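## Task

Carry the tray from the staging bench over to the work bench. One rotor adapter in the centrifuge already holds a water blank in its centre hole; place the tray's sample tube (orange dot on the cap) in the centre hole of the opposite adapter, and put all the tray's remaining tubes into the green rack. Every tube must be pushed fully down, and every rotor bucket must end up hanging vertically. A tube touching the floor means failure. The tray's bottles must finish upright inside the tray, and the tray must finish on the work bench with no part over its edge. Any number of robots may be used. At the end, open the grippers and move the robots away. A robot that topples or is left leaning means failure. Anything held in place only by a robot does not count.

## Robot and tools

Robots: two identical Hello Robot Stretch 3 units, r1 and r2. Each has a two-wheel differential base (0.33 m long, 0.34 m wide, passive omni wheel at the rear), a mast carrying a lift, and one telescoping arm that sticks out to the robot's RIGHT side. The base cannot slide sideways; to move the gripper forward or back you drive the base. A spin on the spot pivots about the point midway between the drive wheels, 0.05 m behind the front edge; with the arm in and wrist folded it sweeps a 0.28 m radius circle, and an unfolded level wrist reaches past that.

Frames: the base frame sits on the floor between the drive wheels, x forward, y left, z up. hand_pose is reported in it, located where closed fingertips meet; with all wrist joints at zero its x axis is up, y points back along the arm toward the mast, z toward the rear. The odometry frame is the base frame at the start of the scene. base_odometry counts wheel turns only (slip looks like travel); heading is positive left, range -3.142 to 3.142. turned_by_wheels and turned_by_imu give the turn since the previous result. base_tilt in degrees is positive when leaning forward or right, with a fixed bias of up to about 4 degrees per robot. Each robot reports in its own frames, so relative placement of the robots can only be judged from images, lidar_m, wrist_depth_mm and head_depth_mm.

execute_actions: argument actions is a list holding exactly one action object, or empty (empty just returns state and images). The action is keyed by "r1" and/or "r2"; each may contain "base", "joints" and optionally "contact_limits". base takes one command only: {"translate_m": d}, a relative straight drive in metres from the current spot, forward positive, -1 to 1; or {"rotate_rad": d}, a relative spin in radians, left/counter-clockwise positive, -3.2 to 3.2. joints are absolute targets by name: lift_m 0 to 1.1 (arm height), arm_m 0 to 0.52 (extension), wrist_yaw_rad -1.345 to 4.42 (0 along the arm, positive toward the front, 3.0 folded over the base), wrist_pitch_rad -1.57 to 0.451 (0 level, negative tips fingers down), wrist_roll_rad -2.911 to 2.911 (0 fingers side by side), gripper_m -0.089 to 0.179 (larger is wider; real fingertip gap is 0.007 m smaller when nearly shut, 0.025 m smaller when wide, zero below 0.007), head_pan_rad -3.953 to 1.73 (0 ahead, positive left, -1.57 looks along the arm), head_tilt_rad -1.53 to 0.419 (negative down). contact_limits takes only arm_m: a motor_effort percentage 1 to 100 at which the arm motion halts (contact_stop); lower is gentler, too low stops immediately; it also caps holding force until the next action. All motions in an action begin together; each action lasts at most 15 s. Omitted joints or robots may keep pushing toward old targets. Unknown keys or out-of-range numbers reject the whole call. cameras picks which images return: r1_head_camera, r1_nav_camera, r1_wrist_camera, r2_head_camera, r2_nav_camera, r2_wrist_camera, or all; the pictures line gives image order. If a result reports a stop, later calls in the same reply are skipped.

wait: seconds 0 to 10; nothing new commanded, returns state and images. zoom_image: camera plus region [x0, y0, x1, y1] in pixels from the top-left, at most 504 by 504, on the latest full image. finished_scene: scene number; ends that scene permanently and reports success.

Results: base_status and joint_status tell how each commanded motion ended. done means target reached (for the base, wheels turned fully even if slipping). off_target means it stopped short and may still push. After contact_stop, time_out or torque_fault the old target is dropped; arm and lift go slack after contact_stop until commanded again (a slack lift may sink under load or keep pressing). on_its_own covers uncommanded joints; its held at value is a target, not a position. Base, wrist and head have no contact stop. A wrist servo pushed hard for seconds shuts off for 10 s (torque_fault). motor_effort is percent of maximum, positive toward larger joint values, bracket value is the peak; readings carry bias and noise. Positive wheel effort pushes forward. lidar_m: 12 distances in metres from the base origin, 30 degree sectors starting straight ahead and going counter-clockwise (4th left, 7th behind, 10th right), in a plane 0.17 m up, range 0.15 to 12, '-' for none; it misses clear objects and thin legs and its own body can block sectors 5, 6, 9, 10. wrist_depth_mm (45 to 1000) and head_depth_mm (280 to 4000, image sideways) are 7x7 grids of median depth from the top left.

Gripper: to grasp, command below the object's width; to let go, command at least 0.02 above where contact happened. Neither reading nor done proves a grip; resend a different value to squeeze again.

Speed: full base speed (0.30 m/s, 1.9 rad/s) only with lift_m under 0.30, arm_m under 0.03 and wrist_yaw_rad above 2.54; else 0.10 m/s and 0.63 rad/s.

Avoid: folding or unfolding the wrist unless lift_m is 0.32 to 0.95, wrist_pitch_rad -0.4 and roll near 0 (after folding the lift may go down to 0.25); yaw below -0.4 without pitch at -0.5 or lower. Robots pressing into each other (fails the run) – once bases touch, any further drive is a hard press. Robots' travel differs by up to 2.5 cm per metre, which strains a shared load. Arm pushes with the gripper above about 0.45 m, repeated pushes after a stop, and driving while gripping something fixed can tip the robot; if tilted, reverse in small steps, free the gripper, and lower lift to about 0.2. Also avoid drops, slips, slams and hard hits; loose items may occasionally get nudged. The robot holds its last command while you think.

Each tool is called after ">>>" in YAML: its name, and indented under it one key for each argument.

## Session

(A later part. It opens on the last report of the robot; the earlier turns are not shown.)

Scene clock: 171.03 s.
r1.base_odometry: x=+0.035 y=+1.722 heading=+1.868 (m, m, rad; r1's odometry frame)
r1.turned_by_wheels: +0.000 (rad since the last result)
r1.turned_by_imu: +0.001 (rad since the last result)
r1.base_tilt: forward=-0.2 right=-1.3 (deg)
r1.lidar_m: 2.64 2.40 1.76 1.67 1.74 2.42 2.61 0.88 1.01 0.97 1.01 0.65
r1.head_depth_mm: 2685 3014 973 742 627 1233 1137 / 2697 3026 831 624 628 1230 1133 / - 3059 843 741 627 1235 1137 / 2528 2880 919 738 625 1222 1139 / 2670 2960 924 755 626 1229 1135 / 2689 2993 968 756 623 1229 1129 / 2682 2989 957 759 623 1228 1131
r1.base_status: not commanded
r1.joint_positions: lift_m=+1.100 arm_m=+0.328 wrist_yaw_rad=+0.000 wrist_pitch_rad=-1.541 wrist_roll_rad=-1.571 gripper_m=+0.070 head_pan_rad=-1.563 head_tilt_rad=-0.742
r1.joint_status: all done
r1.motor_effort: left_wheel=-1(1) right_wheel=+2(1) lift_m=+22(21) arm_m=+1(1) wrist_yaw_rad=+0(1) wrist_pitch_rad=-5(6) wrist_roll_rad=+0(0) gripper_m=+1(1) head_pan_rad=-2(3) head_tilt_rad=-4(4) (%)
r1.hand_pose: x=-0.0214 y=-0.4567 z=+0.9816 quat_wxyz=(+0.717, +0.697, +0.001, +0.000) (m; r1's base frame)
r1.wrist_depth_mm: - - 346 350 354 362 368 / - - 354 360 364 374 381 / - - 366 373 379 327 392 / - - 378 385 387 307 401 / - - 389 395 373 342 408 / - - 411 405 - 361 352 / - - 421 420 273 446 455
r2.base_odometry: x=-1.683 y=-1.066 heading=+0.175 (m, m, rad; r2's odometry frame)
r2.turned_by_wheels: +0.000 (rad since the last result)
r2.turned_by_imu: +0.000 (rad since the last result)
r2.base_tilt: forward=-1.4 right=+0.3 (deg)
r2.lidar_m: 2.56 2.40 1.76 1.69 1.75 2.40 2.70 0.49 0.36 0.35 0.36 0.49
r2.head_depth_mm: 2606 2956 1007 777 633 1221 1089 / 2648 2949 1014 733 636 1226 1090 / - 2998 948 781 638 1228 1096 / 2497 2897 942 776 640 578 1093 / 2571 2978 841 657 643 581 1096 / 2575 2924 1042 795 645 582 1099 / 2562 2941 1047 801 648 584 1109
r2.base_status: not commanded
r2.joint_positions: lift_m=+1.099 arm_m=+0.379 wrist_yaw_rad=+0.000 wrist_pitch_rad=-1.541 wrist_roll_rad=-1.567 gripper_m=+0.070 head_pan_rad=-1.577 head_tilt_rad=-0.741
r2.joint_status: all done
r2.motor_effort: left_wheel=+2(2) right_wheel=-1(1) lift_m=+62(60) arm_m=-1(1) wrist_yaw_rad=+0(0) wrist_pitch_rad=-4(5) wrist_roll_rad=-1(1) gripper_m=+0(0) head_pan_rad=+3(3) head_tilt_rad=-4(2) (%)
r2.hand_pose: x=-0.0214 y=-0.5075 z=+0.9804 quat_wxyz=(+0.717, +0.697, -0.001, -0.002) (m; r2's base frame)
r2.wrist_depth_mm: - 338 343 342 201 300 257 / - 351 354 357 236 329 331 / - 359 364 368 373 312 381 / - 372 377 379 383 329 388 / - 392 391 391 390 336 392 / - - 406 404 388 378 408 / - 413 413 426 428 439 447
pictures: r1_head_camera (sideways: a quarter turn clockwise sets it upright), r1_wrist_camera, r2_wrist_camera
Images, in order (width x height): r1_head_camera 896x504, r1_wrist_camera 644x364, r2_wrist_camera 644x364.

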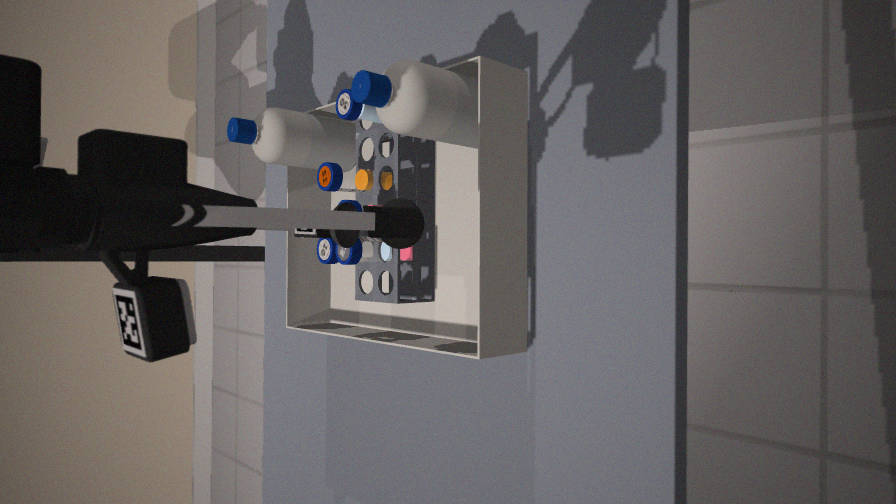

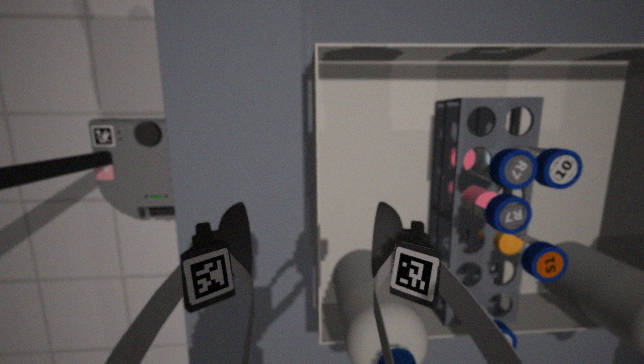

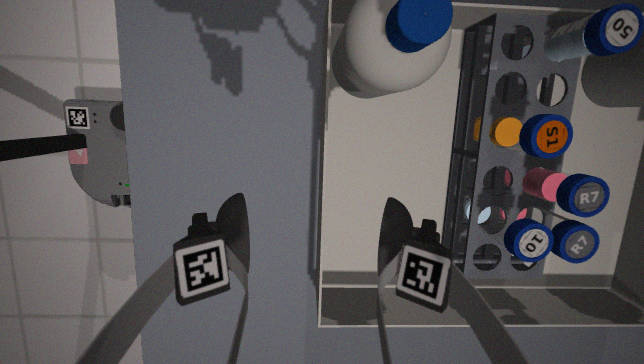

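>>> execute_actions:
  actions:
    - {"r1":{"base":{"translate_m":-0.098},"joints":{"arm_m":0.378,"gripper_m":0.09}},"r2":{"joints":{"arm_m":0.2}}}
  cameras: ["r1_wrist_camera"]

Scene clock: 193.17 s.
r1.base_odometry: x=+0.063 y=+1.629 heading=+1.868 (m, m, rad; r1's odometry frame)
r1.turned_by_wheels: +0.000 (rad since the last result)
r1.turned_by_imu: +0.001 (rad since the last result)
r1.base_tilt: forward=-0.3 right=-1.5 (deg)
r1.lidar_m: 2.73 2.41 1.76 1.67 1.74 2.42 2.51 0.79 1.01 0.97 1.01 0.73
r1.head_depth_mm: 2693 2959 977 766 629 1230 1138 / 2678 3001 978 762 626 1232 1137 / - 3052 866 625 627 1229 1136 / 2633 2987 911 734 624 1230 1135 / 2594 2984 908 738 624 1226 1135 / 2628 2999 933 732 625 1220 1132 / 2675 2943 966 757 624 1223 1138
r1.base_status: done
r1.joint_positions: lift_m=+1.100 arm_m=+0.378 wrist_yaw_rad=+0.000 wrist_pitch_rad=-1.541 wrist_roll_rad=-1.571 gripper_m=+0.090 head_pan_rad=-1.563 head_tilt_rad=-0.742
r1.joint_status: all done
r1.motor_effort: left_wheel=-2(6) right_wheel=+1(3) lift_m=+22(22) arm_m=+4(5) wrist_yaw_rad=+0(0) wrist_pitch_rad=-5(5) wrist_roll_rad=+1(0) gripper_m=+1(72) head_pan_rad=-2(3) head_tilt_rad=-5(4) (%)
r1.hand_pose: x=-0.0214 y=-0.5062 z=+0.9816 quat_wxyz=(+0.717, +0.697, +0.001, +0.000) (m; r1's base frame)
r1.wrist_depth_mm: - 341 345 348 349 305 363 / - 350 352 358 332 313 367 / - 359 364 372 349 322 368 / - 373 376 378 359 364 328 / - 387 385 246 335 374 285 / - - 407 409 421 434 441 / - 415 416 430 439 445 460
r2.base_odometry: x=-1.683 y=-1.066 heading=+0.175 (m, m, rad; r2's odometry frame)
r2.turned_by_wheels: +0.000 (rad since the last result)
r2.turned_by_imu: +0.000 (rad since the last result)
r2.base_tilt: forward=-1.5 right=+0.2 (deg)
r2.lidar_m: 2.56 2.40 1.75 1.69 1.75 2.40 2.71 0.49 0.36 0.35 0.36 0.49
r2.head_depth_mm: - 2957 1008 775 633 1225 1087 / - 2843 962 732 636 1220 1091 / - - - 694 622 1223 1094 / 2486 2810 826 776 640 578 1095 / 701 2818 804 656 643 580 1100 / 2573 2932 1001 797 646 583 1100 / 2564 2919 1049 799 648 585 1103
r2.base_status: not commanded
r2.joint_positions: lift_m=+1.099 arm_m=+0.200 wrist_yaw_rad=+0.000 wrist_pitch_rad=-1.542 wrist_roll_rad=-1.567 gripper_m=+0.070 head_pan_rad=-1.577 head_tilt_rad=-0.741
r2.joint_status: all done
r2.motor_effort: left_wheel=+2(2) right_wheel=-1(1) lift_m=+63(62) arm_m=-4(6) wrist_yaw_rad=+0(0) wrist_pitch_rad=-4(4) wrist_roll_rad=-1(1) gripper_m=+0(1) head_pan_rad=+3(3) head_tilt_rad=-3(2) (%)
r2.hand_pose: x=-0.0214 y=-0.3285 z=+0.9804 quat_wxyz=(+0.717, +0.697, -0.001, -0.002) (m; r2's base frame)
r2.wrist_depth_mm: - - - 348 353 352 245 / - - - 361 362 327 246 / - - - 374 378 375 378 / - - - 387 382 388 391 / - - - 398 398 400 405 / - - - 411 422 402 409 / - - - 428 431 433 445
pictures: r1_wrist_camera
Images, in order (width x height): r1_wrist_camera 644x364.

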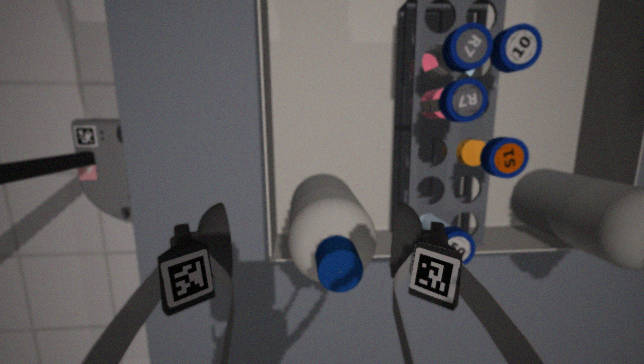

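>>> execute_actions:
  actions:
    - {"r1":{"base":{"translate_m":-0.047},"joints":{"arm_m":0.392,"lift_m":1.05}}}
  cameras: ["r1_wrist_camera"]

Scene clock: 199.83 s.
r1.base_odometry: x=+0.077 y=+1.584 heading=+1.868 (m, m, rad; r1's odometry frame)
r1.turned_by_wheels: +0.000 (rad since the last result)
r1.turned_by_imu: +0.001 (rad since the last result)
r1.base_tilt: forward=-0.2 right=-1.4 (deg)
r1.lidar_m: 2.78 2.40 1.76 1.68 1.74 2.43 2.47 0.75 1.01 0.97 1.01 0.78
r1.head_depth_mm: 2735 3016 972 763 626 1234 1133 / 2725 3050 976 764 626 1244 1135 / - 2968 969 741 626 1223 1138 / 2637 2980 814 625 626 1230 1139 / 2630 2873 906 738 624 1226 1131 / 2673 3000 904 737 624 1215 1140 / 2649 2975 960 718 624 1216 1140
r1.base_status: done
r1.joint_positions: lift_m=+1.050 arm_m=+0.392 wrist_yaw_rad=+0.000 wrist_pitch_rad=-1.541 wrist_roll_rad=-1.571 gripper_m=+0.090 head_pan_rad=-1.563 head_tilt_rad=-0.742
r1.joint_status: all done
r1.motor_effort: left_wheel=-2(7) right_wheel=+2(2) lift_m=+14(19) arm_m=+3(4) wrist_yaw_rad=+0(0) wrist_pitch_rad=-5(5) wrist_roll_rad=+0(0) gripper_m=+1(1) head_pan_rad=-2(2) head_tilt_rad=-5(4) (%)
r1.hand_pose: x=-0.0214 y=-0.5201 z=+0.9321 quat_wxyz=(+0.717, +0.697, +0.001, +0.000) (m; r1's base frame)
r1.wrist_depth_mm: 960 293 297 301 279 200 319 / - 301 306 312 304 260 326 / - 311 315 318 318 271 324 / - 320 323 185 274 313 268 / - 330 334 154 312 359 369 / - 339 350 358 365 373 382 / - 357 364 373 381 391 397
r2.base_odometry: x=-1.683 y=-1.066 heading=+0.175 (m, m, rad; r2's odometry frame)
r2.turned_by_wheels: +0.000 (rad since the last result)
r2.turned_by_imu: +0.000 (rad since the last result)
r2.base_tilt: forward=-1.5 right=+0.3 (deg)
r2.lidar_m: 2.56 2.41 1.75 1.68 1.75 2.39 2.70 0.49 0.36 0.35 0.36 0.49
r2.head_depth_mm: - 2928 1008 777 632 1219 1082 / - 2805 959 732 636 1223 1090 / - - - 695 622 1228 1092 / 2524 2859 824 777 640 579 1097 / 703 2081 805 656 643 581 1101 / 2499 2931 1002 798 646 583 1100 / 2587 2930 1046 799 650 585 1102
r2.base_status: not commanded
r2.joint_positions: lift_m=+1.099 arm_m=+0.200 wrist_yaw_rad=+0.000 wrist_pitch_rad=-1.542 wrist_roll_rad=-1.567 gripper_m=+0.070 head_pan_rad=-1.577 head_tilt_rad=-0.741
r2.joint_status: not commanded
r2.motor_effort: left_wheel=+2(2) right_wheel=-1(1) lift_m=+62(62) arm_m=-4(4) wrist_yaw_rad=+0(0) wrist_pitch_rad=-4(4) wrist_roll_rad=-1(1) gripper_m=+0(0) head_pan_rad=+3(3) head_tilt_rad=-3(2) (%)
r2.hand_pose: x=-0.0214 y=-0.3285 z=+0.9804 quat_wxyz=(+0.717, +0.697, -0.001, -0.002) (m; r2's base frame)
r2.wrist_depth_mm: - - - 346 350 351 243 / - - - 360 363 325 247 / - - - 372 375 371 379 / - - - 384 387 386 389 / - - - 396 400 397 403 / - - - 411 415 402 411 / - - - 428 431 439 447
pictures: r1_wrist_camera
Images, in order (width x height): r1_wrist_camera 644x364.

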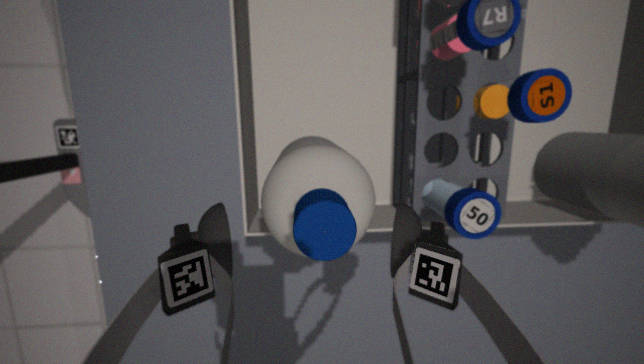

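>>> execute_actions:
  actions:
    - {"r1":{"joints":{"gripper_m":0.07}}}
  cameras: []

>>> execute_actions:
  actions:
    - {"r1":{"joints":{"lift_m":1.01}}}
  cameras: ["r1_wrist_camera"]

>>> execute_actions:
  actions:
    - {"r1":{"joints":{"gripper_m":-0.02}}}
  cameras: []

>>> execute_actions:
  actions:
    - {"r1":{"joints":{"lift_m":1.035}}}
  cameras: ["r1_wrist_camera","r1_head_camera"]

Scene clock: 206.20 s.
r1.base_odometry: x=+0.077 y=+1.584 heading=+1.868 (m, m, rad; r1's odometry frame)
r1.turned_by_wheels: +0.000 (rad since the last result)
r1.turned_by_imu: +0.001 (rad since the last result)
r1.base_tilt: forward=-0.1 right=-1.5 (deg)
r1.lidar_m: 2.78 2.40 1.76 1.68 1.74 2.42 2.47 0.75 1.01 0.97 1.01 0.77
r1.head_depth_mm: 2730 2995 980 766 630 1231 1133 / 2731 3007 972 765 628 1230 1139 / - 3017 973 741 626 1234 1139 / 2646 2954 817 626 626 1237 1134 / 2628 2857 910 738 623 1226 1134 / 2680 3005 910 735 625 1218 1133 / 2699 2981 962 717 623 1226 1140
r1.base_status: not commanded
r1.joint_positions: lift_m=+1.050 arm_m=+0.392 wrist_yaw_rad=+0.000 wrist_pitch_rad=-1.541 wrist_roll_rad=-1.571 gripper_m=+0.070 head_pan_rad=-1.563 head_tilt_rad=-0.742
r1.joint_status: all done
r1.motor_effort: left_wheel=-2(2) right_wheel=+2(2) lift_m=+14(14) arm_m=+4(4) wrist_yaw_rad=-1(0) wrist_pitch_rad=-5(5) wrist_roll_rad=+0(0) gripper_m=+0(71) head_pan_rad=-2(2) head_tilt_rad=-5(4) (%)
r1.hand_pose: x=-0.0214 y=-0.5201 z=+0.9321 quat_wxyz=(+0.717, +0.697, +0.001, +0.000) (m; r1's base frame)
r1.wrist_depth_mm: 987 293 296 301 280 199 316 / 1000 302 306 312 303 260 326 / - 311 316 320 320 270 323 / - 319 322 185 276 312 269 / - 330 332 154 309 358 371 / - 342 355 357 - 373 383 / - 359 361 373 379 386 397
r2.base_odometry: x=-1.683 y=-1.066 heading=+0.175 (m, m, rad; r2's odometry frame)
r2.turned_by_wheels: +0.000 (rad since the last result)
r2.turned_by_imu: +0.000 (rad since the last result)
r2.base_tilt: forward=-1.5 right=+0.3 (deg)
r2.lidar_m: 2.56 2.40 1.75 1.69 1.75 2.40 2.70 0.49 0.36 0.35 0.36 0.49
r2.head_depth_mm: - 2933 1009 776 635 1223 1086 / - 2828 958 733 635 1232 1091 / - - - 696 620 1232 1092 / 2537 2851 823 777 641 578 1098 / 703 2086 804 658 644 580 1091 / 2498 2917 997 797 646 582 1101 / 2600 2897 1048 798 649 584 1105
r2.base_status: not commanded
r2.joint_positions: lift_m=+1.099 arm_m=+0.200 wrist_yaw_rad=+0.000 wrist_pitch_rad=-1.542 wrist_roll_rad=-1.567 gripper_m=+0.070 head_pan_rad=-1.577 head_tilt_rad=-0.741
r2.joint_status: not commanded
r2.motor_effort: left_wheel=+2(2) right_wheel=-1(1) lift_m=+62(62) arm_m=-4(5) wrist_yaw_rad=-1(0) wrist_pitch_rad=-4(4) wrist_roll_rad=-1(1) gripper_m=+1(0) head_pan_rad=+3(3) head_tilt_rad=-2(2) (%)
r2.hand_pose: x=-0.0214 y=-0.3285 z=+0.9804 quat_wxyz=(+0.717, +0.697, -0.001, -0.002) (m; r2's base frame)
r2.wrist_depth_mm: - - - 348 352 352 244 / - - - 359 365 326 246 / - - - 372 375 373 378 / - - - 384 387 388 394 / - - - 396 402 400 403 / - - - 411 417 400 412 / - - - 429 428 438 447
pictures: none
No camera images: the call's "cameras" was empty. Leave "cameras" out to get every camera's image.

Scene clock: 207.37 s.
r1.base_odometry: x=+0.077 y=+1.584 heading=+1.868 (m, m, rad; r1's odometry frame)
r1.turned_by_wheels: +0.000 (rad since the last result)
r1.turned_by_imu: +0.000 (rad since the last result)
r1.base_tilt: forward=-0.2 right=-1.4 (deg)
r1.lidar_m: 2.78 2.40 1.76 1.68 1.75 2.42 2.47 0.75 1.01 0.97 1.01 0.77
r1.head_depth_mm: - 3055 980 764 626 1240 1145 / - 3015 972 762 625 1227 1133 / - - 952 739 626 1237 1144 / 2657 2889 813 626 626 1224 1139 / 2627 2985 909 737 626 1224 1127 / 2678 2992 906 736 621 1222 1131 / 2663 2973 963 719 624 1219 1133
r1.base_status: not commanded
r1.joint_positions: lift_m=+1.010 arm_m=+0.392 wrist_yaw_rad=+0.000 wrist_pitch_rad=-1.534 wrist_roll_rad=-1.571 gripper_m=+0.070 head_pan_rad=-1.563 head_tilt_rad=-0.742
r1.joint_status: all done
r1.motor_effort: left_wheel=-2(1) right_wheel=+2(2) lift_m=+13(15) arm_m=+3(4) wrist_yaw_rad=-1(0) wrist_pitch_rad=-8(9) wrist_roll_rad=+0(0) gripper_m=-1(2) head_pan_rad=-2(3) head_tilt_rad=-4(5) (%)
r1.hand_pose: x=-0.0214 y=-0.5221 z=+0.8921 quat_wxyz=(+0.720, +0.694, +0.001, +0.000) (m; r1's base frame)
r1.wrist_depth_mm: 253 255 258 263 264 191 280 / 260 263 268 272 274 223 167 / 270 272 275 280 281 232 292 / 277 281 266 146 266 240 266 / - 289 149 118 231 181 282 / - 297 308 113 324 328 337 / - 309 317 325 334 343 352
r2.base_odometry: x=-1.683 y=-1.066 heading=+0.175 (m, m, rad; r2's odometry frame)
r2.turned_by_wheels: +0.000 (rad since the last result)
r2.turned_by_imu: +0.000 (rad since the last result)
r2.base_tilt: forward=-1.5 right=+0.3 (deg)
r2.lidar_m: 2.55 2.39 1.76 1.69 1.75 2.40 2.70 0.49 0.36 0.35 0.36 0.49
r2.head_depth_mm: - 2944 1008 779 633 1223 1087 / - 2834 963 732 637 1226 1093 / - - - 696 620 1234 1090 / 2559 2867 824 777 639 579 1092 / 716 1093 806 657 643 580 1099 / 670 2910 998 797 645 583 1094 / 2588 2939 1044 800 649 585 1108
r2.base_status: not commanded
r2.joint_positions: lift_m=+1.099 arm_m=+0.200 wrist_yaw_rad=+0.000 wrist_pitch_rad=-1.542 wrist_roll_rad=-1.567 gripper_m=+0.070 head_pan_rad=-1.577 head_tilt_rad=-0.741
r2.joint_status: not commanded
r2.motor_effort: left_wheel=+2(2) right_wheel=-1(1) lift_m=+62(63) arm_m=-4(4) wrist_yaw_rad=+1(1) wrist_pitch_rad=-4(4) wrist_roll_rad=-1(1) gripper_m=+0(0) head_pan_rad=+3(3) head_tilt_rad=-3(3) (%)
r2.hand_pose: x=-0.0214 y=-0.3285 z=+0.9804 quat_wxyz=(+0.717, +0.697, -0.001, -0.002) (m; r2's base frame)
r2.wrist_depth_mm: - - - 348 353 353 243 / - - - 359 362 328 245 / - - - 371 380 371 379 / - - - 384 386 389 391 / - - - 399 397 401 404 / - - - 411 418 403 413 / - - - 424 431 435 446
pictures: r1_wrist_camera
Images, in order (width x height): r1_wrist_camera 644x364.

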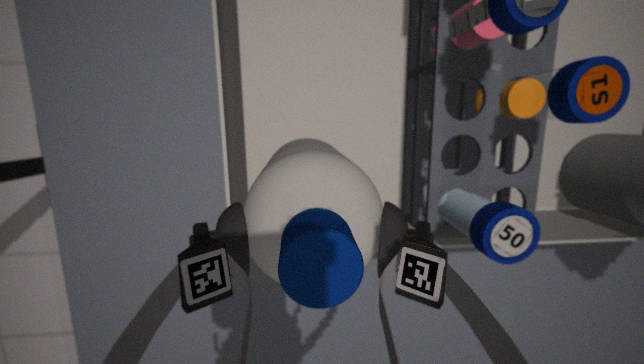

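Scene clock: 208.77 s.
r1.base_odometry: x=+0.077 y=+1.584 heading=+1.867 (m, m, rad; r1's odometry frame)
r1.turned_by_wheels: +0.000 (rad since the last result)
r1.turned_by_imu: +0.000 (rad since the last result)
r1.base_tilt: forward=-0.2 right=-1.3 (deg)
r1.lidar_m: 2.77 2.39 1.76 1.68 1.74 2.42 2.47 0.75 1.01 0.97 1.01 0.77
r1.head_depth_mm: - 3027 974 768 628 1234 1144 / - 3025 973 762 629 1228 1146 / - - 951 742 625 1227 1134 / 2656 2965 812 626 625 1231 1136 / 2631 2918 907 738 625 1223 1131 / 2656 2982 906 738 622 1226 1130 / 2661 2984 966 714 624 1227 1135
r1.base_status: not commanded
r1.joint_positions: lift_m=+1.010 arm_m=+0.392 wrist_yaw_rad=+0.000 wrist_pitch_rad=-1.535 wrist_roll_rad=-1.571 gripper_m=-0.018 head_pan_rad=-1.563 head_tilt_rad=-0.742
r1.joint_status: all done
r1.motor_effort: left_wheel=-3(3) right_wheel=+5(4) lift_m=+13(13) arm_m=+3(3) wrist_yaw_rad=+0(0) wrist_pitch_rad=-8(8) wrist_roll_rad=+0(0) gripper_m=-33(99) head_pan_rad=-3(3) head_tilt_rad=-4(5) (%)
r1.hand_pose: x=-0.0214 y=-0.5219 z=+0.8921 quat_wxyz=(+0.720, +0.694, +0.001, +0.000) (m; r1's base frame)
r1.wrist_depth_mm: 252 256 259 264 263 193 281 / 259 264 268 272 274 222 167 / 271 271 275 279 283 231 293 / 279 279 265 146 266 239 265 / - 290 151 113 241 181 288 / - 299 309 114 324 330 338 / - 309 318 326 333 344 352
r2.base_odometry: x=-1.683 y=-1.066 heading=+0.175 (m, m, rad; r2's odometry frame)
r2.turned_by_wheels: +0.000 (rad since the last result)
r2.turned_by_imu: +0.000 (rad since the last result)
r2.base_tilt: forward=-1.5 right=+0.3 (deg)
r2.lidar_m: 2.55 2.40 1.76 1.69 1.75 2.39 2.70 0.49 0.36 0.35 0.36 0.49
r2.head_depth_mm: - 2905 1007 777 632 1227 1086 / - 2859 963 733 635 1225 1087 / - - - 694 621 1233 1093 / 2575 2863 822 777 641 579 1098 / 714 790 806 657 644 581 1094 / 671 2929 997 798 646 582 1096 / 2578 2881 1046 802 650 584 1099
r2.base_status: not commanded
r2.joint_positions: lift_m=+1.099 arm_m=+0.200 wrist_yaw_rad=+0.000 wrist_pitch_rad=-1.542 wrist_roll_rad=-1.567 gripper_m=+0.070 head_pan_rad=-1.577 head_tilt_rad=-0.741
r2.joint_status: not commanded
r2.motor_effort: left_wheel=+2(2) right_wheel=-1(1) lift_m=+62(62) arm_m=-4(4) wrist_yaw_rad=-1(0) wrist_pitch_rad=-4(4) wrist_roll_rad=-1(1) gripper_m=+1(0) head_pan_rad=+3(3) head_tilt_rad=-3(4) (%)
r2.hand_pose: x=-0.0214 y=-0.3285 z=+0.9804 quat_wxyz=(+0.717, +0.697, -0.001, -0.002) (m; r2's base frame)
r2.wrist_depth_mm: - - - 347 350 351 244 / - - - 358 363 326 246 / - - - 373 374 374 379 / - - - 382 386 386 393 / - - - 397 396 399 403 / - - - 410 417 408 410 / - - - 423 429 436 444
pictures: none
No camera images: the call's "cameras" was empty. Leave "cameras" out to get every camera's image.

Scene clock: 209.77 s.
r1.base_odometry: x=+0.077 y=+1.584 heading=+1.868 (m, m, rad; r1's odometry frame)
r1.turned_by_wheels: +0.000 (rad since the last result)
r1.turned_by_imu: +0.000 (rad since the last result)
r1.base_tilt: forward=-0.2 right=-1.5 (deg)
r1.lidar_m: 2.78 2.40 1.76 1.68 1.74 2.42 2.46 0.75 1.01 0.97 1.01 0.77
r1.head_depth_mm: - 3006 970 762 627 1236 1143 / 2674 2998 972 762 627 1224 1134 / - 2843 972 741 628 1230 1140 / 2666 2899 817 625 624 1236 1126 / 2619 2865 913 738 624 1238 1131 / 2696 2950 909 738 624 1219 1126 / 2677 2971 964 716 622 1231 1131
r1.base_status: not commanded
r1.joint_positions: lift_m=+1.035 arm_m=+0.392 wrist_yaw_rad=+0.000 wrist_pitch_rad=-1.540 wrist_roll_rad=-1.571 gripper_m=-0.014 head_pan_rad=-1.563 head_tilt_rad=-0.742
r1.joint_status: all done
r1.on_its_own: gripper_m is held at -0.013, not at your -0.020, by its stall guard, which is still easing
r1.motor_effort: left_wheel=-3(3) right_wheel=+3(5) lift_m=+21(21) arm_m=+3(3) wrist_yaw_rad=+0(0) wrist_pitch_rad=-5(8) wrist_roll_rad=+0(0) gripper_m=-4(33) head_pan_rad=-3(3) head_tilt_rad=-5(5) (%)
r1.hand_pose: x=-0.0214 y=-0.5205 z=+0.9166 quat_wxyz=(+0.718, +0.697, +0.001, +0.000) (m; r1's base frame)
r1.wrist_depth_mm: 936 279 281 287 264 194 305 / - 286 289 296 277 245 310 / - 297 301 303 303 256 311 / - 304 307 168 293 264 268 / - 315 321 135 277 303 352 / - 326 338 340 349 359 367 / - 335 346 354 360 371 379
r2.base_odometry: x=-1.683 y=-1.066 heading=+0.175 (m, m, rad; r2's odometry frame)
r2.turned_by_wheels: +0.000 (rad since the last result)
r2.turned_by_imu: +0.000 (rad since the last result)
r2.base_tilt: forward=-1.5 right=+0.2 (deg)
r2.lidar_m: 2.56 2.40 1.76 1.69 1.75 2.40 2.70 0.49 0.36 0.35 0.36 0.49
r2.head_depth_mm: - 2939 1010 777 632 1224 1089 / - 2811 960 732 636 1223 1092 / - - - 696 620 1224 1094 / 2543 2846 823 775 640 579 1095 / 710 1414 806 655 643 581 1101 / 2455 2929 997 797 645 582 1101 / 2599 2933 1046 801 649 586 1106
r2.base_status: not commanded
r2.joint_positions: lift_m=+1.099 arm_m=+0.200 wrist_yaw_rad=+0.000 wrist_pitch_rad=-1.542 wrist_roll_rad=-1.567 gripper_m=+0.070 head_pan_rad=-1.577 head_tilt_rad=-0.741
r2.joint_status: not commanded
r2.motor_effort: left_wheel=+2(2) right_wheel=-1(1) lift_m=+62(62) arm_m=-4(4) wrist_yaw_rad=-1(1) wrist_pitch_rad=-4(4) wrist_roll_rad=-1(1) gripper_m=+0(0) head_pan_rad=+3(3) head_tilt_rad=-3(2) (%)
r2.hand_pose: x=-0.0214 y=-0.3285 z=+0.9804 quat_wxyz=(+0.717, +0.697, -0.001, -0.002) (m; r2's base frame)
r2.wrist_depth_mm: - - - 347 353 351 244 / - - - 360 364 326 246 / - - - 369 375 376 379 / - - - 387 388 386 392 / - - - 393 400 399 403 / - - - 411 415 404 413 / - - - 425 427 433 442
pictures: r1_head_camera (sideways: a quarter turn clockwise sets it upright), r1_wrist_camera
Images, in order (width x height): r1_head_camera 896x504, r1_wrist_camera 644x364.

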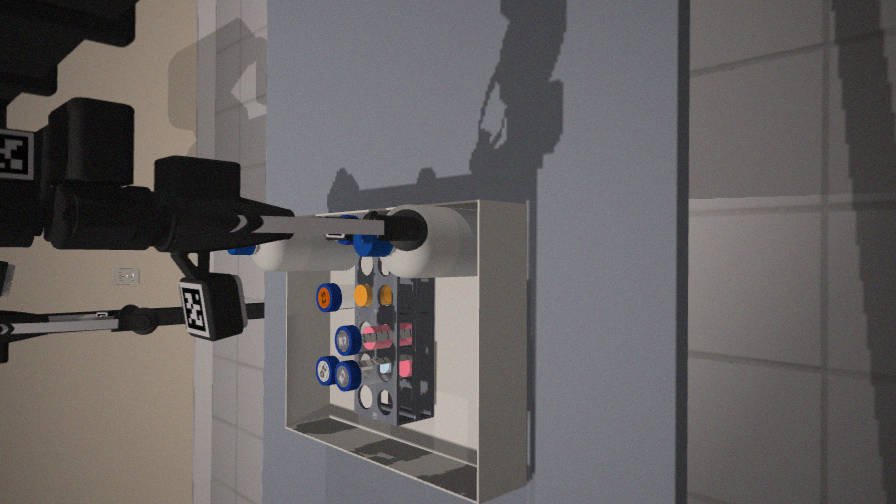

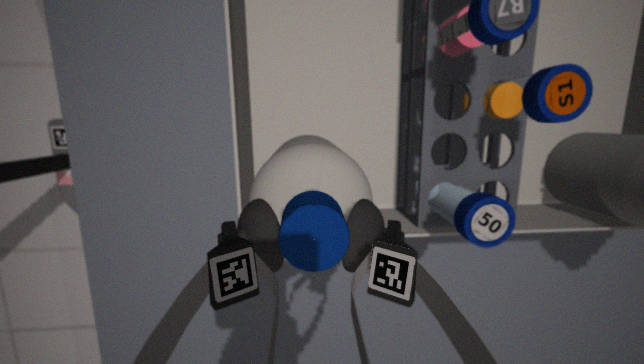

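>>> execute_actions:
  actions:
    - {"r1":{"joints":{"gripper_m":-0.035}}}
  cameras: []

>>> execute_actions:
  actions:
    - {"r1":{"joints":{"lift_m":1.055}}}
  cameras: ["r1_wrist_camera"]

Scene clock: 216.63 s.
r1.base_odometry: x=+0.077 y=+1.584 heading=+1.868 (m, m, rad; r1's odometry frame)
r1.turned_by_wheels: +0.000 (rad since the last result)
r1.turned_by_imu: +0.001 (rad since the last result)
r1.base_tilt: forward=-0.3 right=-1.4 (deg)
r1.lidar_m: 2.78 2.40 1.76 1.68 1.75 2.42 2.47 0.75 1.01 0.97 1.01 0.77
r1.head_depth_mm: - 2975 977 766 628 1231 1147 / 2690 2995 977 762 628 1222 1139 / - 2865 967 739 626 1234 1137 / 2664 2921 817 623 627 1229 1134 / 2593 2875 910 740 624 1219 1138 / 2674 2980 908 735 622 1219 1138 / 2653 2933 965 715 621 1229 1130
r1.base_status: not commanded
r1.joint_positions: lift_m=+1.035 arm_m=+0.392 wrist_yaw_rad=+0.000 wrist_pitch_rad=-1.541 wrist_roll_rad=-1.571 gripper_m=-0.034 head_pan_rad=-1.563 head_tilt_rad=-0.742
r1.joint_status: all done
r1.motor_effort: left_wheel=-3(3) right_wheel=+3(3) lift_m=+21(21) arm_m=+3(3) wrist_yaw_rad=+0(1) wrist_pitch_rad=-5(5) wrist_roll_rad=+0(0) gripper_m=-28(99) head_pan_rad=-2(2) head_tilt_rad=-4(5) (%)
r1.hand_pose: x=-0.0214 y=-0.5204 z=+0.9167 quat_wxyz=(+0.717, +0.697, +0.001, +0.000) (m; r1's base frame)
r1.wrist_depth_mm: 957 278 281 287 265 193 303 / 993 286 291 297 278 243 310 / - 294 301 304 304 255 313 / - 306 307 168 292 265 267 / - 315 319 135 276 303 351 / - 327 336 340 351 358 366 / - 337 345 352 363 370 378
r2.base_odometry: x=-1.683 y=-1.066 heading=+0.175 (m, m, rad; r2's odometry frame)
r2.turned_by_wheels: +0.000 (rad since the last result)
r2.turned_by_imu: +0.000 (rad since the last result)
r2.base_tilt: forward=-1.5 right=+0.3 (deg)
r2.lidar_m: 2.56 2.40 1.75 1.69 1.75 2.40 2.71 0.49 0.36 0.35 0.36 0.49
r2.head_depth_mm: - 2939 1007 779 634 1225 1084 / - 2821 962 729 636 1222 1088 / - - - 696 621 1235 1097 / 2521 2892 825 775 640 578 1095 / 713 1417 806 656 643 580 1100 / 2427 2928 1001 796 645 582 1102 / 2596 2930 1049 802 649 585 1105
r2.base_status: not commanded
r2.joint_positions: lift_m=+1.099 arm_m=+0.200 wrist_yaw_rad=+0.000 wrist_pitch_rad=-1.542 wrist_roll_rad=-1.567 gripper_m=+0.070 head_pan_rad=-1.577 head_tilt_rad=-0.741
r2.joint_status: not commanded
r2.motor_effort: left_wheel=+2(2) right_wheel=-1(1) lift_m=+62(63) arm_m=-4(4) wrist_yaw_rad=+0(1) wrist_pitch_rad=-4(4) wrist_roll_rad=-1(1) gripper_m=+0(0) head_pan_rad=+3(3) head_tilt_rad=-3(3) (%)
r2.hand_pose: x=-0.0214 y=-0.3285 z=+0.9804 quat_wxyz=(+0.717, +0.697, -0.001, -0.002) (m; r2's base frame)
r2.wrist_depth_mm: - - - 349 355 353 244 / - - - 360 364 327 245 / - - - 373 380 373 380 / - - - 384 389 388 392 / - - - 398 397 400 403 / - - - 408 414 404 409 / - - - 423 432 434 442
pictures: none
No camera images: the call's "cameras" was empty. Leave "cameras" out to get every camera's image.

Scene clock: 218.60 s.
r1.base_odometry: x=+0.077 y=+1.584 heading=+1.868 (m, m, rad; r1's odometry frame)
r1.turned_by_wheels: +0.000 (rad since the last result)
r1.turned_by_imu: +0.000 (rad since the last result)
r1.base_tilt: forward=-0.3 right=-1.4 (deg)
r1.lidar_m: 2.78 2.39 1.76 1.68 1.74 2.42 2.47 0.75 1.01 0.97 1.01 0.78
r1.head_depth_mm: 2731 2986 975 765 628 1228 1137 / 2706 3005 974 764 625 1231 1142 / - 2981 968 740 626 1230 1137 / 2660 2863 819 623 626 1226 1137 / 2612 2902 909 734 625 1226 1131 / 2666 3006 911 734 626 1226 1130 / 2661 2988 965 717 620 1226 1135
r1.base_status: not commanded
r1.joint_positions: lift_m=+1.055 arm_m=+0.392 wrist_yaw_rad=+0.000 wrist_pitch_rad=-1.542 wrist_roll_rad=-1.571 gripper_m=-0.031 head_pan_rad=-1.563 head_tilt_rad=-0.742
r1.joint_status: all done
r1.motor_effort: left_wheel=-2(5) right_wheel=+3(7) lift_m=+22(23) arm_m=+3(3) wrist_yaw_rad=+0(1) wrist_pitch_rad=-4(4) wrist_roll_rad=+0(0) gripper_m=-10(28) head_pan_rad=-2(3) head_tilt_rad=-5(5) (%)
r1.hand_pose: x=-0.0214 y=-0.5200 z=+0.9366 quat_wxyz=(+0.717, +0.697, +0.000, +0.000) (m; r1's base frame)
r1.wrist_depth_mm: 963 298 302 306 281 203 321 / - 305 311 316 313 263 331 / - 315 319 185 322 274 323 / - 325 326 151 282 326 270 / - 338 341 - 357 365 373 / - 350 352 - 371 379 387 / - 363 371 374 383 393 403
r2.base_odometry: x=-1.683 y=-1.066 heading=+0.175 (m, m, rad; r2's odometry frame)
r2.turned_by_wheels: +0.000 (rad since the last result)
r2.turned_by_imu: +0.000 (rad since the last result)
r2.base_tilt: forward=-1.5 right=+0.3 (deg)
r2.lidar_m: 2.55 2.40 1.75 1.69 1.75 2.40 2.70 0.49 0.36 0.35 0.36 0.49
r2.head_depth_mm: - 2957 1009 778 634 1226 1087 / - 2834 961 733 636 1224 1088 / - - - 696 621 1227 1094 / 2525 2880 823 776 640 577 1093 / 705 2765 807 657 643 581 1100 / 2528 2916 1000 796 645 583 1102 / 2559 2906 1046 799 649 585 1106
r2.base_status: not commanded
r2.joint_positions: lift_m=+1.099 arm_m=+0.200 wrist_yaw_rad=+0.000 wrist_pitch_rad=-1.542 wrist_roll_rad=-1.567 gripper_m=+0.070 head_pan_rad=-1.577 head_tilt_rad=-0.741
r2.joint_status: not commanded
r2.motor_effort: left_wheel=+2(2) right_wheel=-1(1) lift_m=+63(63) arm_m=-4(4) wrist_yaw_rad=+0(1) wrist_pitch_rad=-4(4) wrist_roll_rad=-1(1) gripper_m=+0(0) head_pan_rad=+3(3) head_tilt_rad=-2(2) (%)
r2.hand_pose: x=-0.0214 y=-0.3285 z=+0.9804 quat_wxyz=(+0.717, +0.697, -0.001, -0.002) (m; r2's base frame)
r2.wrist_depth_mm: - - - 348 353 351 244 / - - - 360 363 330 244 / - - - 371 375 372 379 / - - - 388 387 385 392 / - - - 396 398 401 404 / - - - 409 419 401 411 / - - - 425 432 437 444
pictures: r1_wrist_camera
Images, in order (width x height): r1_wrist_camera 644x364.

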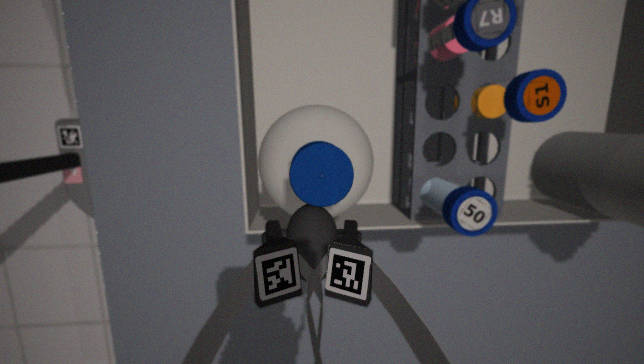

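>>> execute_actions:
  actions:
    - {"r1":{"base":{"translate_m":0.028},"joints":{"gripper_m":0.06}}}
  cameras: ["r1_wrist_camera"]

>>> execute_actions:
  actions:
    - {"r1":{"joints":{"lift_m":1.022}}}
  cameras: ["r1_wrist_camera"]

Scene clock: 232.97 s.
r1.base_odometry: x=+0.069 y=+1.610 heading=+1.867 (m, m, rad; r1's odometry frame)
r1.turned_by_wheels: +0.000 (rad since the last result)
r1.turned_by_imu: +0.001 (rad since the last result)
r1.base_tilt: forward=-0.2 right=-1.4 (deg)
r1.lidar_m: 2.76 2.40 1.76 1.68 1.75 2.42 2.50 0.78 1.01 0.97 1.01 0.75
r1.head_depth_mm: 2748 3021 980 768 630 1233 1137 / 2740 2977 978 760 627 1232 1144 / - 2959 935 706 626 1222 1139 / 2684 3011 815 639 625 1233 1140 / 2592 2857 909 739 623 1227 1136 / 2679 3006 926 735 623 1230 1135 / 2655 2926 965 735 625 1224 1132
r1.base_status: done
r1.joint_positions: lift_m=+1.055 arm_m=+0.392 wrist_yaw_rad=+0.000 wrist_pitch_rad=-1.542 wrist_roll_rad=-1.571 gripper_m=+0.060 head_pan_rad=-1.563 head_tilt_rad=-0.742
r1.joint_status: all done
r1.motor_effort: left_wheel=-1(3) right_wheel=+2(8) lift_m=+22(22) arm_m=+3(3) wrist_yaw_rad=-1(0) wrist_pitch_rad=-4(5) wrist_roll_rad=+0(0) gripper_m=+0(80) head_pan_rad=-2(2) head_tilt_rad=-4(5) (%)
r1.hand_pose: x=-0.0214 y=-0.5201 z=+0.9366 quat_wxyz=(+0.717, +0.697, +0.000, +0.000) (m; r1's base frame)
r1.wrist_depth_mm: 990 297 303 307 285 201 321 / - 307 311 314 294 270 332 / - 315 319 323 308 267 338 / - 326 328 195 311 325 286 / - 334 339 169 275 323 281 / - 347 356 363 375 381 388 / - 365 367 374 383 395 403
r2.base_odometry: x=-1.683 y=-1.066 heading=+0.175 (m, m, rad; r2's odometry frame)
r2.turned_by_wheels: +0.000 (rad since the last result)
r2.turned_by_imu: +0.000 (rad since the last result)
r2.base_tilt: forward=-1.5 right=+0.2 (deg)
r2.lidar_m: 2.55 2.40 1.75 1.69 1.75 2.40 2.70 0.49 0.36 0.35 0.36 0.49
r2.head_depth_mm: - 2950 1007 777 634 1223 1087 / - 2806 961 734 637 1224 1088 / - - - 696 621 1232 1092 / 2475 2825 824 775 641 578 1093 / 690 2795 805 656 643 580 1096 / 2559 2897 997 799 648 582 1100 / 2594 2909 1048 801 649 585 1106
r2.base_status: not commanded
r2.joint_positions: lift_m=+1.099 arm_m=+0.200 wrist_yaw_rad=+0.000 wrist_pitch_rad=-1.542 wrist_roll_rad=-1.567 gripper_m=+0.070 head_pan_rad=-1.577 head_tilt_rad=-0.741
r2.joint_status: not commanded
r2.motor_effort: left_wheel=+2(2) right_wheel=-1(1) lift_m=+62(63) arm_m=-4(4) wrist_yaw_rad=+0(0) wrist_pitch_rad=-4(4) wrist_roll_rad=-1(1) gripper_m=+0(0) head_pan_rad=+3(3) head_tilt_rad=-3(2) (%)
r2.hand_pose: x=-0.0214 y=-0.3285 z=+0.9804 quat_wxyz=(+0.717, +0.697, -0.001, -0.002) (m; r2's base frame)
r2.wrist_depth_mm: - - - 351 352 352 244 / - - - 356 361 326 246 / - - - 369 374 374 379 / - - - 385 388 385 394 / - - - 399 397 397 400 / - - - 409 413 406 412 / - - - 427 429 440 445
pictures: r1_wrist_camera
Images, in order (width x height): r1_wrist_camera 644x364.

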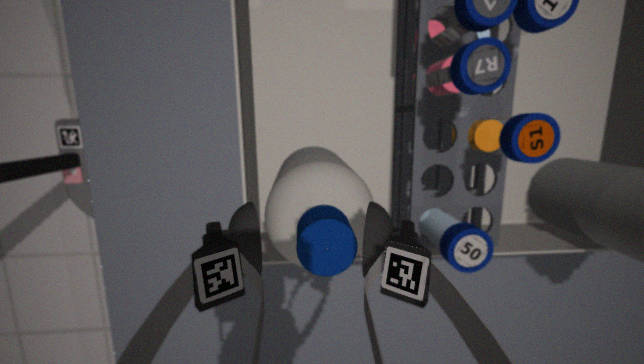

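Scene clock: 234.30 s.
r1.base_odometry: x=+0.069 y=+1.610 heading=+1.867 (m, m, rad; r1's odometry frame)
r1.turned_by_wheels: +0.000 (rad since the last result)
r1.turned_by_imu: +0.000 (rad since the last result)
r1.base_tilt: forward=-0.2 right=-1.5 (deg)
r1.lidar_m: 2.75 2.40 1.76 1.68 1.74 2.42 2.49 0.78 1.01 0.97 1.01 0.75
r1.head_depth_mm: - 3061 978 764 629 1233 1138 / 2715 2968 976 762 628 1229 1144 / - - 938 696 626 1224 1132 / 2655 2927 817 643 625 1228 1139 / 2575 2935 908 736 623 1228 1125 / 2651 3007 926 738 623 1223 1139 / 2670 2955 964 736 622 1224 1136
r1.base_status: not commanded
r1.joint_positions: lift_m=+1.022 arm_m=+0.392 wrist_yaw_rad=+0.000 wrist_pitch_rad=-1.534 wrist_roll_rad=-1.571 gripper_m=+0.060 head_pan_rad=-1.563 head_tilt_rad=-0.742
r1.joint_status: all done
r1.motor_effort: left_wheel=-1(2) right_wheel=+2(3) lift_m=+13(22) arm_m=+3(3) wrist_yaw_rad=+0(1) wrist_pitch_rad=-8(10) wrist_roll_rad=+0(0) gripper_m=-3(2) head_pan_rad=-3(2) head_tilt_rad=-5(4) (%)
r1.hand_pose: x=-0.0214 y=-0.5221 z=+0.9041 quat_wxyz=(+0.720, +0.694, +0.000, +0.000) (m; r1's base frame)
r1.wrist_depth_mm: 264 267 271 275 257 182 293 / 273 275 278 284 261 192 302 / 283 283 287 293 292 239 308 / 656 291 294 167 285 257 275 / - 302 303 157 254 263 275 / - 310 324 127 335 342 351 / - 324 332 338 350 358 364
r2.base_odometry: x=-1.683 y=-1.066 heading=+0.175 (m, m, rad; r2's odometry frame)
r2.turned_by_wheels: +0.000 (rad since the last result)
r2.turned_by_imu: +0.000 (rad since the last result)
r2.base_tilt: forward=-1.5 right=+0.3 (deg)
r2.lidar_m: 2.56 2.40 1.76 1.69 1.75 2.39 2.70 0.49 0.36 0.35 0.36 0.49
r2.head_depth_mm: - 2955 1004 778 633 1227 1087 / - 2843 960 732 635 1227 1090 / - - - 695 621 1225 1092 / 2534 2858 826 777 640 577 1099 / 688 2770 806 655 642 580 1098 / 2563 2938 996 798 645 583 1106 / 2559 2941 1045 800 649 585 1106
r2.base_status: not commanded
r2.joint_positions: lift_m=+1.099 arm_m=+0.200 wrist_yaw_rad=+0.000 wrist_pitch_rad=-1.542 wrist_roll_rad=-1.567 gripper_m=+0.070 head_pan_rad=-1.577 head_tilt_rad=-0.741
r2.joint_status: not commanded
r2.motor_effort: left_wheel=+2(2) right_wheel=-1(1) lift_m=+62(63) arm_m=-5(4) wrist_yaw_rad=+1(1) wrist_pitch_rad=-4(4) wrist_roll_rad=-1(1) gripper_m=+0(0) head_pan_rad=+3(3) head_tilt_rad=-3(3) (%)
r2.hand_pose: x=-0.0214 y=-0.3285 z=+0.9804 quat_wxyz=(+0.717, +0.697, -0.001, -0.002) (m; r2's base frame)
r2.wrist_depth_mm: - - - 348 354 350 244 / - - - 363 362 327 245 / - - - 374 375 377 378 / - - - 382 387 386 396 / - - - 395 402 396 408 / - - - 412 416 405 414 / - - - 425 428 440 442
pictures: r1_wrist_camera
Images, in order (width x height): r1_wrist_camera 644x364.

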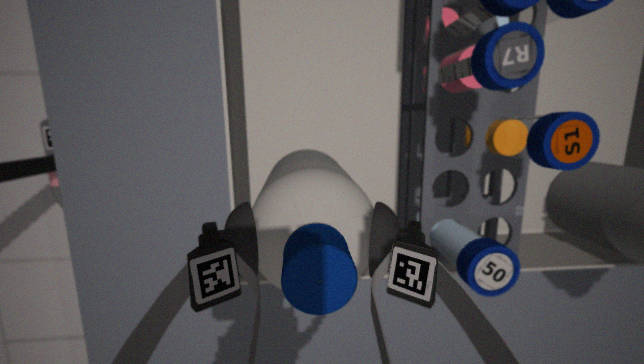

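>>> execute_actions:
  actions:
    - {"r1":{"base":{"translate_m":-0.012},"joints":{"lift_m":1.032}}}
  cameras: []

>>> execute_actions:
  actions:
    - {"r1":{"joints":{"gripper_m":-0.005}}}
  cameras: ["r1_wrist_camera"]

>>> execute_actions:
  actions:
    - {"r1":{"joints":{"lift_m":1.055}}}
  cameras: ["r1_wrist_camera"]

Scene clock: 241.90 s.
r1.base_odometry: x=+0.072 y=+1.599 heading=+1.867 (m, m, rad; r1's odometry frame)
r1.turned_by_wheels: +0.000 (rad since the last result)
r1.turned_by_imu: +0.001 (rad since the last result)
r1.base_tilt: forward=-0.1 right=-1.4 (deg)
r1.lidar_m: 2.77 2.40 1.76 1.68 1.75 2.43 2.48 0.76 1.01 0.97 1.01 0.76
r1.head_depth_mm: - 2991 976 766 628 1239 1143 / 2750 3003 979 763 628 1232 1140 / - 2921 938 719 626 1227 1134 / 2644 2931 819 623 626 1228 1131 / 2633 2957 905 736 625 1239 1136 / 2689 2995 909 738 623 1221 1137 / 2677 2960 966 719 623 1231 1134
r1.base_status: done
r1.joint_positions: lift_m=+1.032 arm_m=+0.392 wrist_yaw_rad=+0.000 wrist_pitch_rad=-1.536 wrist_roll_rad=-1.571 gripper_m=+0.060 head_pan_rad=-1.563 head_tilt_rad=-0.742
r1.joint_status: all done
r1.motor_effort: left_wheel=-2(8) right_wheel=+2(4) lift_m=+21(23) arm_m=+3(3) wrist_yaw_rad=+0(0) wrist_pitch_rad=-7(8) wrist_roll_rad=+0(0) gripper_m=+0(2) head_pan_rad=-3(3) head_tilt_rad=-5(4) (%)
r1.hand_pose: x=-0.0214 y=-0.5215 z=+0.9135 quat_wxyz=(+0.719, +0.695, +0.000, +0.000) (m; r1's base frame)
r1.wrist_depth_mm: 275 274 279 283 260 179 303 / 970 284 287 294 268 245 310 / - 292 296 302 298 247 309 / - 302 305 166 291 287 271 / - 310 313 134 256 269 272 / - 320 332 338 346 355 362 / - 333 340 347 361 369 377
r2.base_odometry: x=-1.683 y=-1.066 heading=+0.175 (m, m, rad; r2's odometry frame)
r2.turned_by_wheels: +0.000 (rad since the last result)
r2.turned_by_imu: +0.000 (rad since the last result)
r2.base_tilt: forward=-1.5 right=+0.3 (deg)
r2.lidar_m: 2.56 2.40 1.76 1.69 1.75 2.39 2.70 0.50 0.36 0.35 0.36 0.49
r2.head_depth_mm: - 2958 1009 779 634 1220 1085 / - 2832 964 731 635 1223 1088 / - - - 696 621 1231 1090 / 2543 2874 822 775 640 580 1093 / 701 2806 804 655 644 579 1098 / 2541 2928 998 798 645 582 1101 / 2583 2902 1047 800 649 585 1102
r2.base_status: not commanded
r2.joint_positions: lift_m=+1.099 arm_m=+0.200 wrist_yaw_rad=+0.000 wrist_pitch_rad=-1.542 wrist_roll_rad=-1.567 gripper_m=+0.070 head_pan_rad=-1.577 head_tilt_rad=-0.741
r2.joint_status: not commanded
r2.motor_effort: left_wheel=+2(2) right_wheel=-1(1) lift_m=+62(62) arm_m=-4(4) wrist_yaw_rad=+0(1) wrist_pitch_rad=-4(4) wrist_roll_rad=-1(1) gripper_m=+0(1) head_pan_rad=+3(3) head_tilt_rad=-3(3) (%)
r2.hand_pose: x=-0.0214 y=-0.3285 z=+0.9804 quat_wxyz=(+0.717, +0.697, -0.001, -0.002) (m; r2's base frame)
r2.wrist_depth_mm: - - - 349 351 352 245 / - - - 364 363 330 245 / - - - 371 374 370 381 / - - - 384 387 385 393 / - - - 396 400 398 403 / - - - 409 421 406 414 / - - - 428 432 436 444
pictures: none
No camera images: the call's "cameras" was empty. Leave "cameras" out to get every camera's image.

Scene clock: 243.03 s.
r1.base_odometry: x=+0.072 y=+1.599 heading=+1.867 (m, m, rad; r1's odometry frame)
r1.turned_by_wheels: +0.000 (rad since the last result)
r1.turned_by_imu: +0.000 (rad since the last result)
r1.base_tilt: forward=-0.2 right=-1.5 (deg)
r1.lidar_m: 2.76 2.41 1.76 1.68 1.74 2.42 2.49 0.77 1.01 0.97 1.01 0.76
r1.head_depth_mm: - 2991 972 764 629 1235 1145 / 2635 2986 970 764 627 1225 1135 / - 2911 934 715 626 1226 1138 / 2682 2949 820 623 625 1223 1135 / 2574 2929 904 736 623 1224 1136 / 2677 2983 906 738 625 1226 1136 / 2656 2950 963 719 624 1227 1134
r1.base_status: not commanded
r1.joint_positions: lift_m=+1.032 arm_m=+0.392 wrist_yaw_rad=+0.000 wrist_pitch_rad=-1.541 wrist_roll_rad=-1.571 gripper_m=-0.004 head_pan_rad=-1.563 head_tilt_rad=-0.742
r1.joint_status: all done
r1.motor_effort: left_wheel=-3(3) right_wheel=+5(5) lift_m=+15(22) arm_m=+3(3) wrist_yaw_rad=+0(0) wrist_pitch_rad=-5(7) wrist_roll_rad=+0(0) gripper_m=-19(93) head_pan_rad=-3(3) head_tilt_rad=-4(5) (%)
r1.hand_pose: x=-0.0214 y=-0.5203 z=+0.9141 quat_wxyz=(+0.717, +0.697, +0.000, +0.000) (m; r1's base frame)
r1.wrist_depth_mm: 278 277 280 287 262 181 304 / 988 285 289 294 271 246 312 / - 296 298 302 302 250 312 / - 305 304 168 295 293 271 / - 314 317 135 267 269 275 / - 325 333 339 346 355 365 / - 334 343 352 359 372 380
r2.base_odometry: x=-1.683 y=-1.066 heading=+0.175 (m, m, rad; r2's odometry frame)
r2.turned_by_wheels: +0.000 (rad since the last result)
r2.turned_by_imu: +0.000 (rad since the last result)
r2.base_tilt: forward=-1.5 right=+0.3 (deg)
r2.lidar_m: 2.56 2.40 1.76 1.69 1.75 2.40 2.70 0.49 0.36 0.35 0.36 0.49
r2.head_depth_mm: - 2925 1009 779 634 1221 1092 / - 2840 963 731 636 1222 1090 / - - - 695 620 1229 1090 / 2537 2859 824 776 641 579 1094 / 700 2791 805 656 643 581 1098 / 2559 2903 1000 798 644 583 1100 / 2580 2923 1048 801 650 584 1105
r2.base_status: not commanded
r2.joint_positions: lift_m=+1.099 arm_m=+0.200 wrist_yaw_rad=+0.000 wrist_pitch_rad=-1.542 wrist_roll_rad=-1.567 gripper_m=+0.070 head_pan_rad=-1.577 head_tilt_rad=-0.741
r2.joint_status: not commanded
r2.motor_effort: left_wheel=+2(2) right_wheel=-1(1) lift_m=+63(62) arm_m=-4(4) wrist_yaw_rad=+0(1) wrist_pitch_rad=-4(4) wrist_roll_rad=-1(1) gripper_m=+0(0) head_pan_rad=+3(3) head_tilt_rad=-3(3) (%)
r2.hand_pose: x=-0.0214 y=-0.3285 z=+0.9804 quat_wxyz=(+0.717, +0.697, -0.001, -0.002) (m; r2's base frame)
r2.wrist_depth_mm: - - - 349 353 349 244 / - - - 359 363 329 245 / - - - 371 379 376 376 / - - - 382 385 384 393 / - - - 395 399 400 401 / - - - 410 417 407 410 / - - - 426 431 435 448
pictures: r1_wrist_camera
Images, in order (width x height): r1_wrist_camera 644x364.

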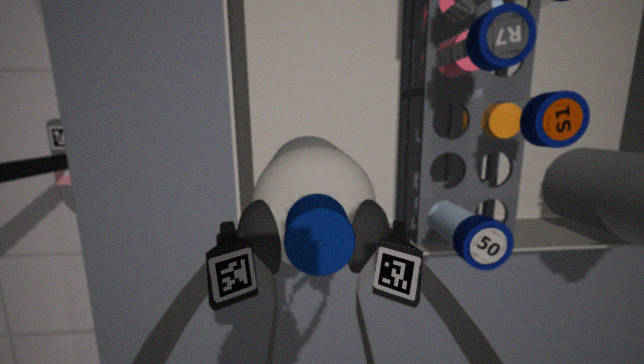

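Scene clock: 244.00 s.
r1.base_odometry: x=+0.072 y=+1.599 heading=+1.867 (m, m, rad; r1's odometry frame)
r1.turned_by_wheels: +0.000 (rad since the last result)
r1.turned_by_imu: +0.000 (rad since the last result)
r1.base_tilt: forward=-0.3 right=-1.4 (deg)
r1.lidar_m: 2.76 2.40 1.76 1.68 1.74 2.42 2.49 0.77 1.01 0.97 1.01 0.76
r1.head_depth_mm: 2691 3045 974 763 629 1228 1143 / 2718 2959 976 761 627 1232 1139 / - 2977 940 734 628 1229 1132 / 2667 2997 813 622 625 1234 1143 / 2636 2886 910 738 623 1227 1135 / 2673 2939 909 734 625 1221 1132 / 2662 2980 965 717 622 1220 1133
r1.base_status: not commanded
r1.joint_positions: lift_m=+1.055 arm_m=+0.392 wrist_yaw_rad=+0.000 wrist_pitch_rad=-1.540 wrist_roll_rad=-1.571 gripper_m=-0.004 head_pan_rad=-1.563 head_tilt_rad=-0.742
r1.joint_status: all done
r1.motor_effort: left_wheel=-2(3) right_wheel=+2(5) lift_m=+24(24) arm_m=+3(2) wrist_yaw_rad=-1(0) wrist_pitch_rad=-5(6) wrist_roll_rad=+0(0) gripper_m=-14(20) head_pan_rad=-2(2) head_tilt_rad=-5(5) (%)
r1.hand_pose: x=-0.0214 y=-0.5205 z=+0.9365 quat_wxyz=(+0.718, +0.696, +0.000, +0.000) (m; r1's base frame)
r1.wrist_depth_mm: 965 296 300 306 284 254 320 / - 305 309 315 292 268 331 / - 316 319 320 306 265 333 / - 325 326 176 309 338 272 / - 336 341 145 291 322 296 / - 349 359 362 370 379 388 / - 360 368 374 384 393 402
r2.base_odometry: x=-1.683 y=-1.066 heading=+0.175 (m, m, rad; r2's odometry frame)
r2.turned_by_wheels: +0.000 (rad since the last result)
r2.turned_by_imu: +0.000 (rad since the last result)
r2.base_tilt: forward=-1.5 right=+0.3 (deg)
r2.lidar_m: 2.56 2.40 1.75 1.69 1.75 2.39 2.70 0.49 0.36 0.35 0.36 0.49
r2.head_depth_mm: - 2943 1007 778 632 1220 1085 / - 2843 956 732 637 1228 1087 / - - - 695 622 1230 1092 / 2498 2874 824 776 640 580 1096 / 697 2807 806 655 643 580 1095 / 2569 2905 1002 798 646 582 1106 / 2579 2898 1046 801 649 584 1103
r2.base_status: not commanded
r2.joint_positions: lift_m=+1.099 arm_m=+0.200 wrist_yaw_rad=+0.000 wrist_pitch_rad=-1.542 wrist_roll_rad=-1.567 gripper_m=+0.070 head_pan_rad=-1.577 head_tilt_rad=-0.741
r2.joint_status: not commanded
r2.motor_effort: left_wheel=+2(2) right_wheel=-1(1) lift_m=+63(62) arm_m=-4(4) wrist_yaw_rad=+0(1) wrist_pitch_rad=-4(4) wrist_roll_rad=-1(1) gripper_m=+0(0) head_pan_rad=+3(3) head_tilt_rad=-3(3) (%)
r2.hand_pose: x=-0.0214 y=-0.3285 z=+0.9804 quat_wxyz=(+0.717, +0.697, -0.001, -0.002) (m; r2's base frame)
r2.wrist_depth_mm: - - - 349 353 352 245 / - - - 361 362 327 245 / - - - 369 373 373 383 / - - - 381 388 386 393 / - - - 397 396 397 401 / - - - 410 417 403 413 / - - - 426 430 439 442
pictures: r1_wrist_camera
Images, in order (width x height): r1_wrist_camera 644x364.

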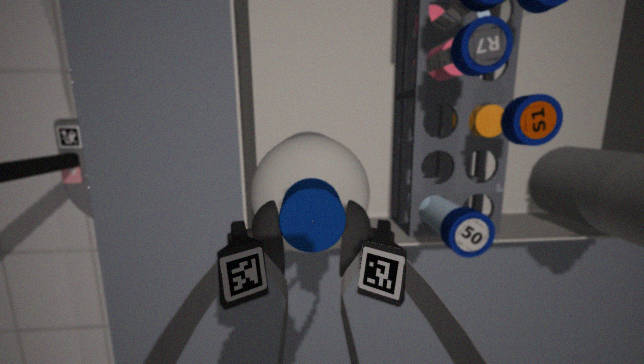

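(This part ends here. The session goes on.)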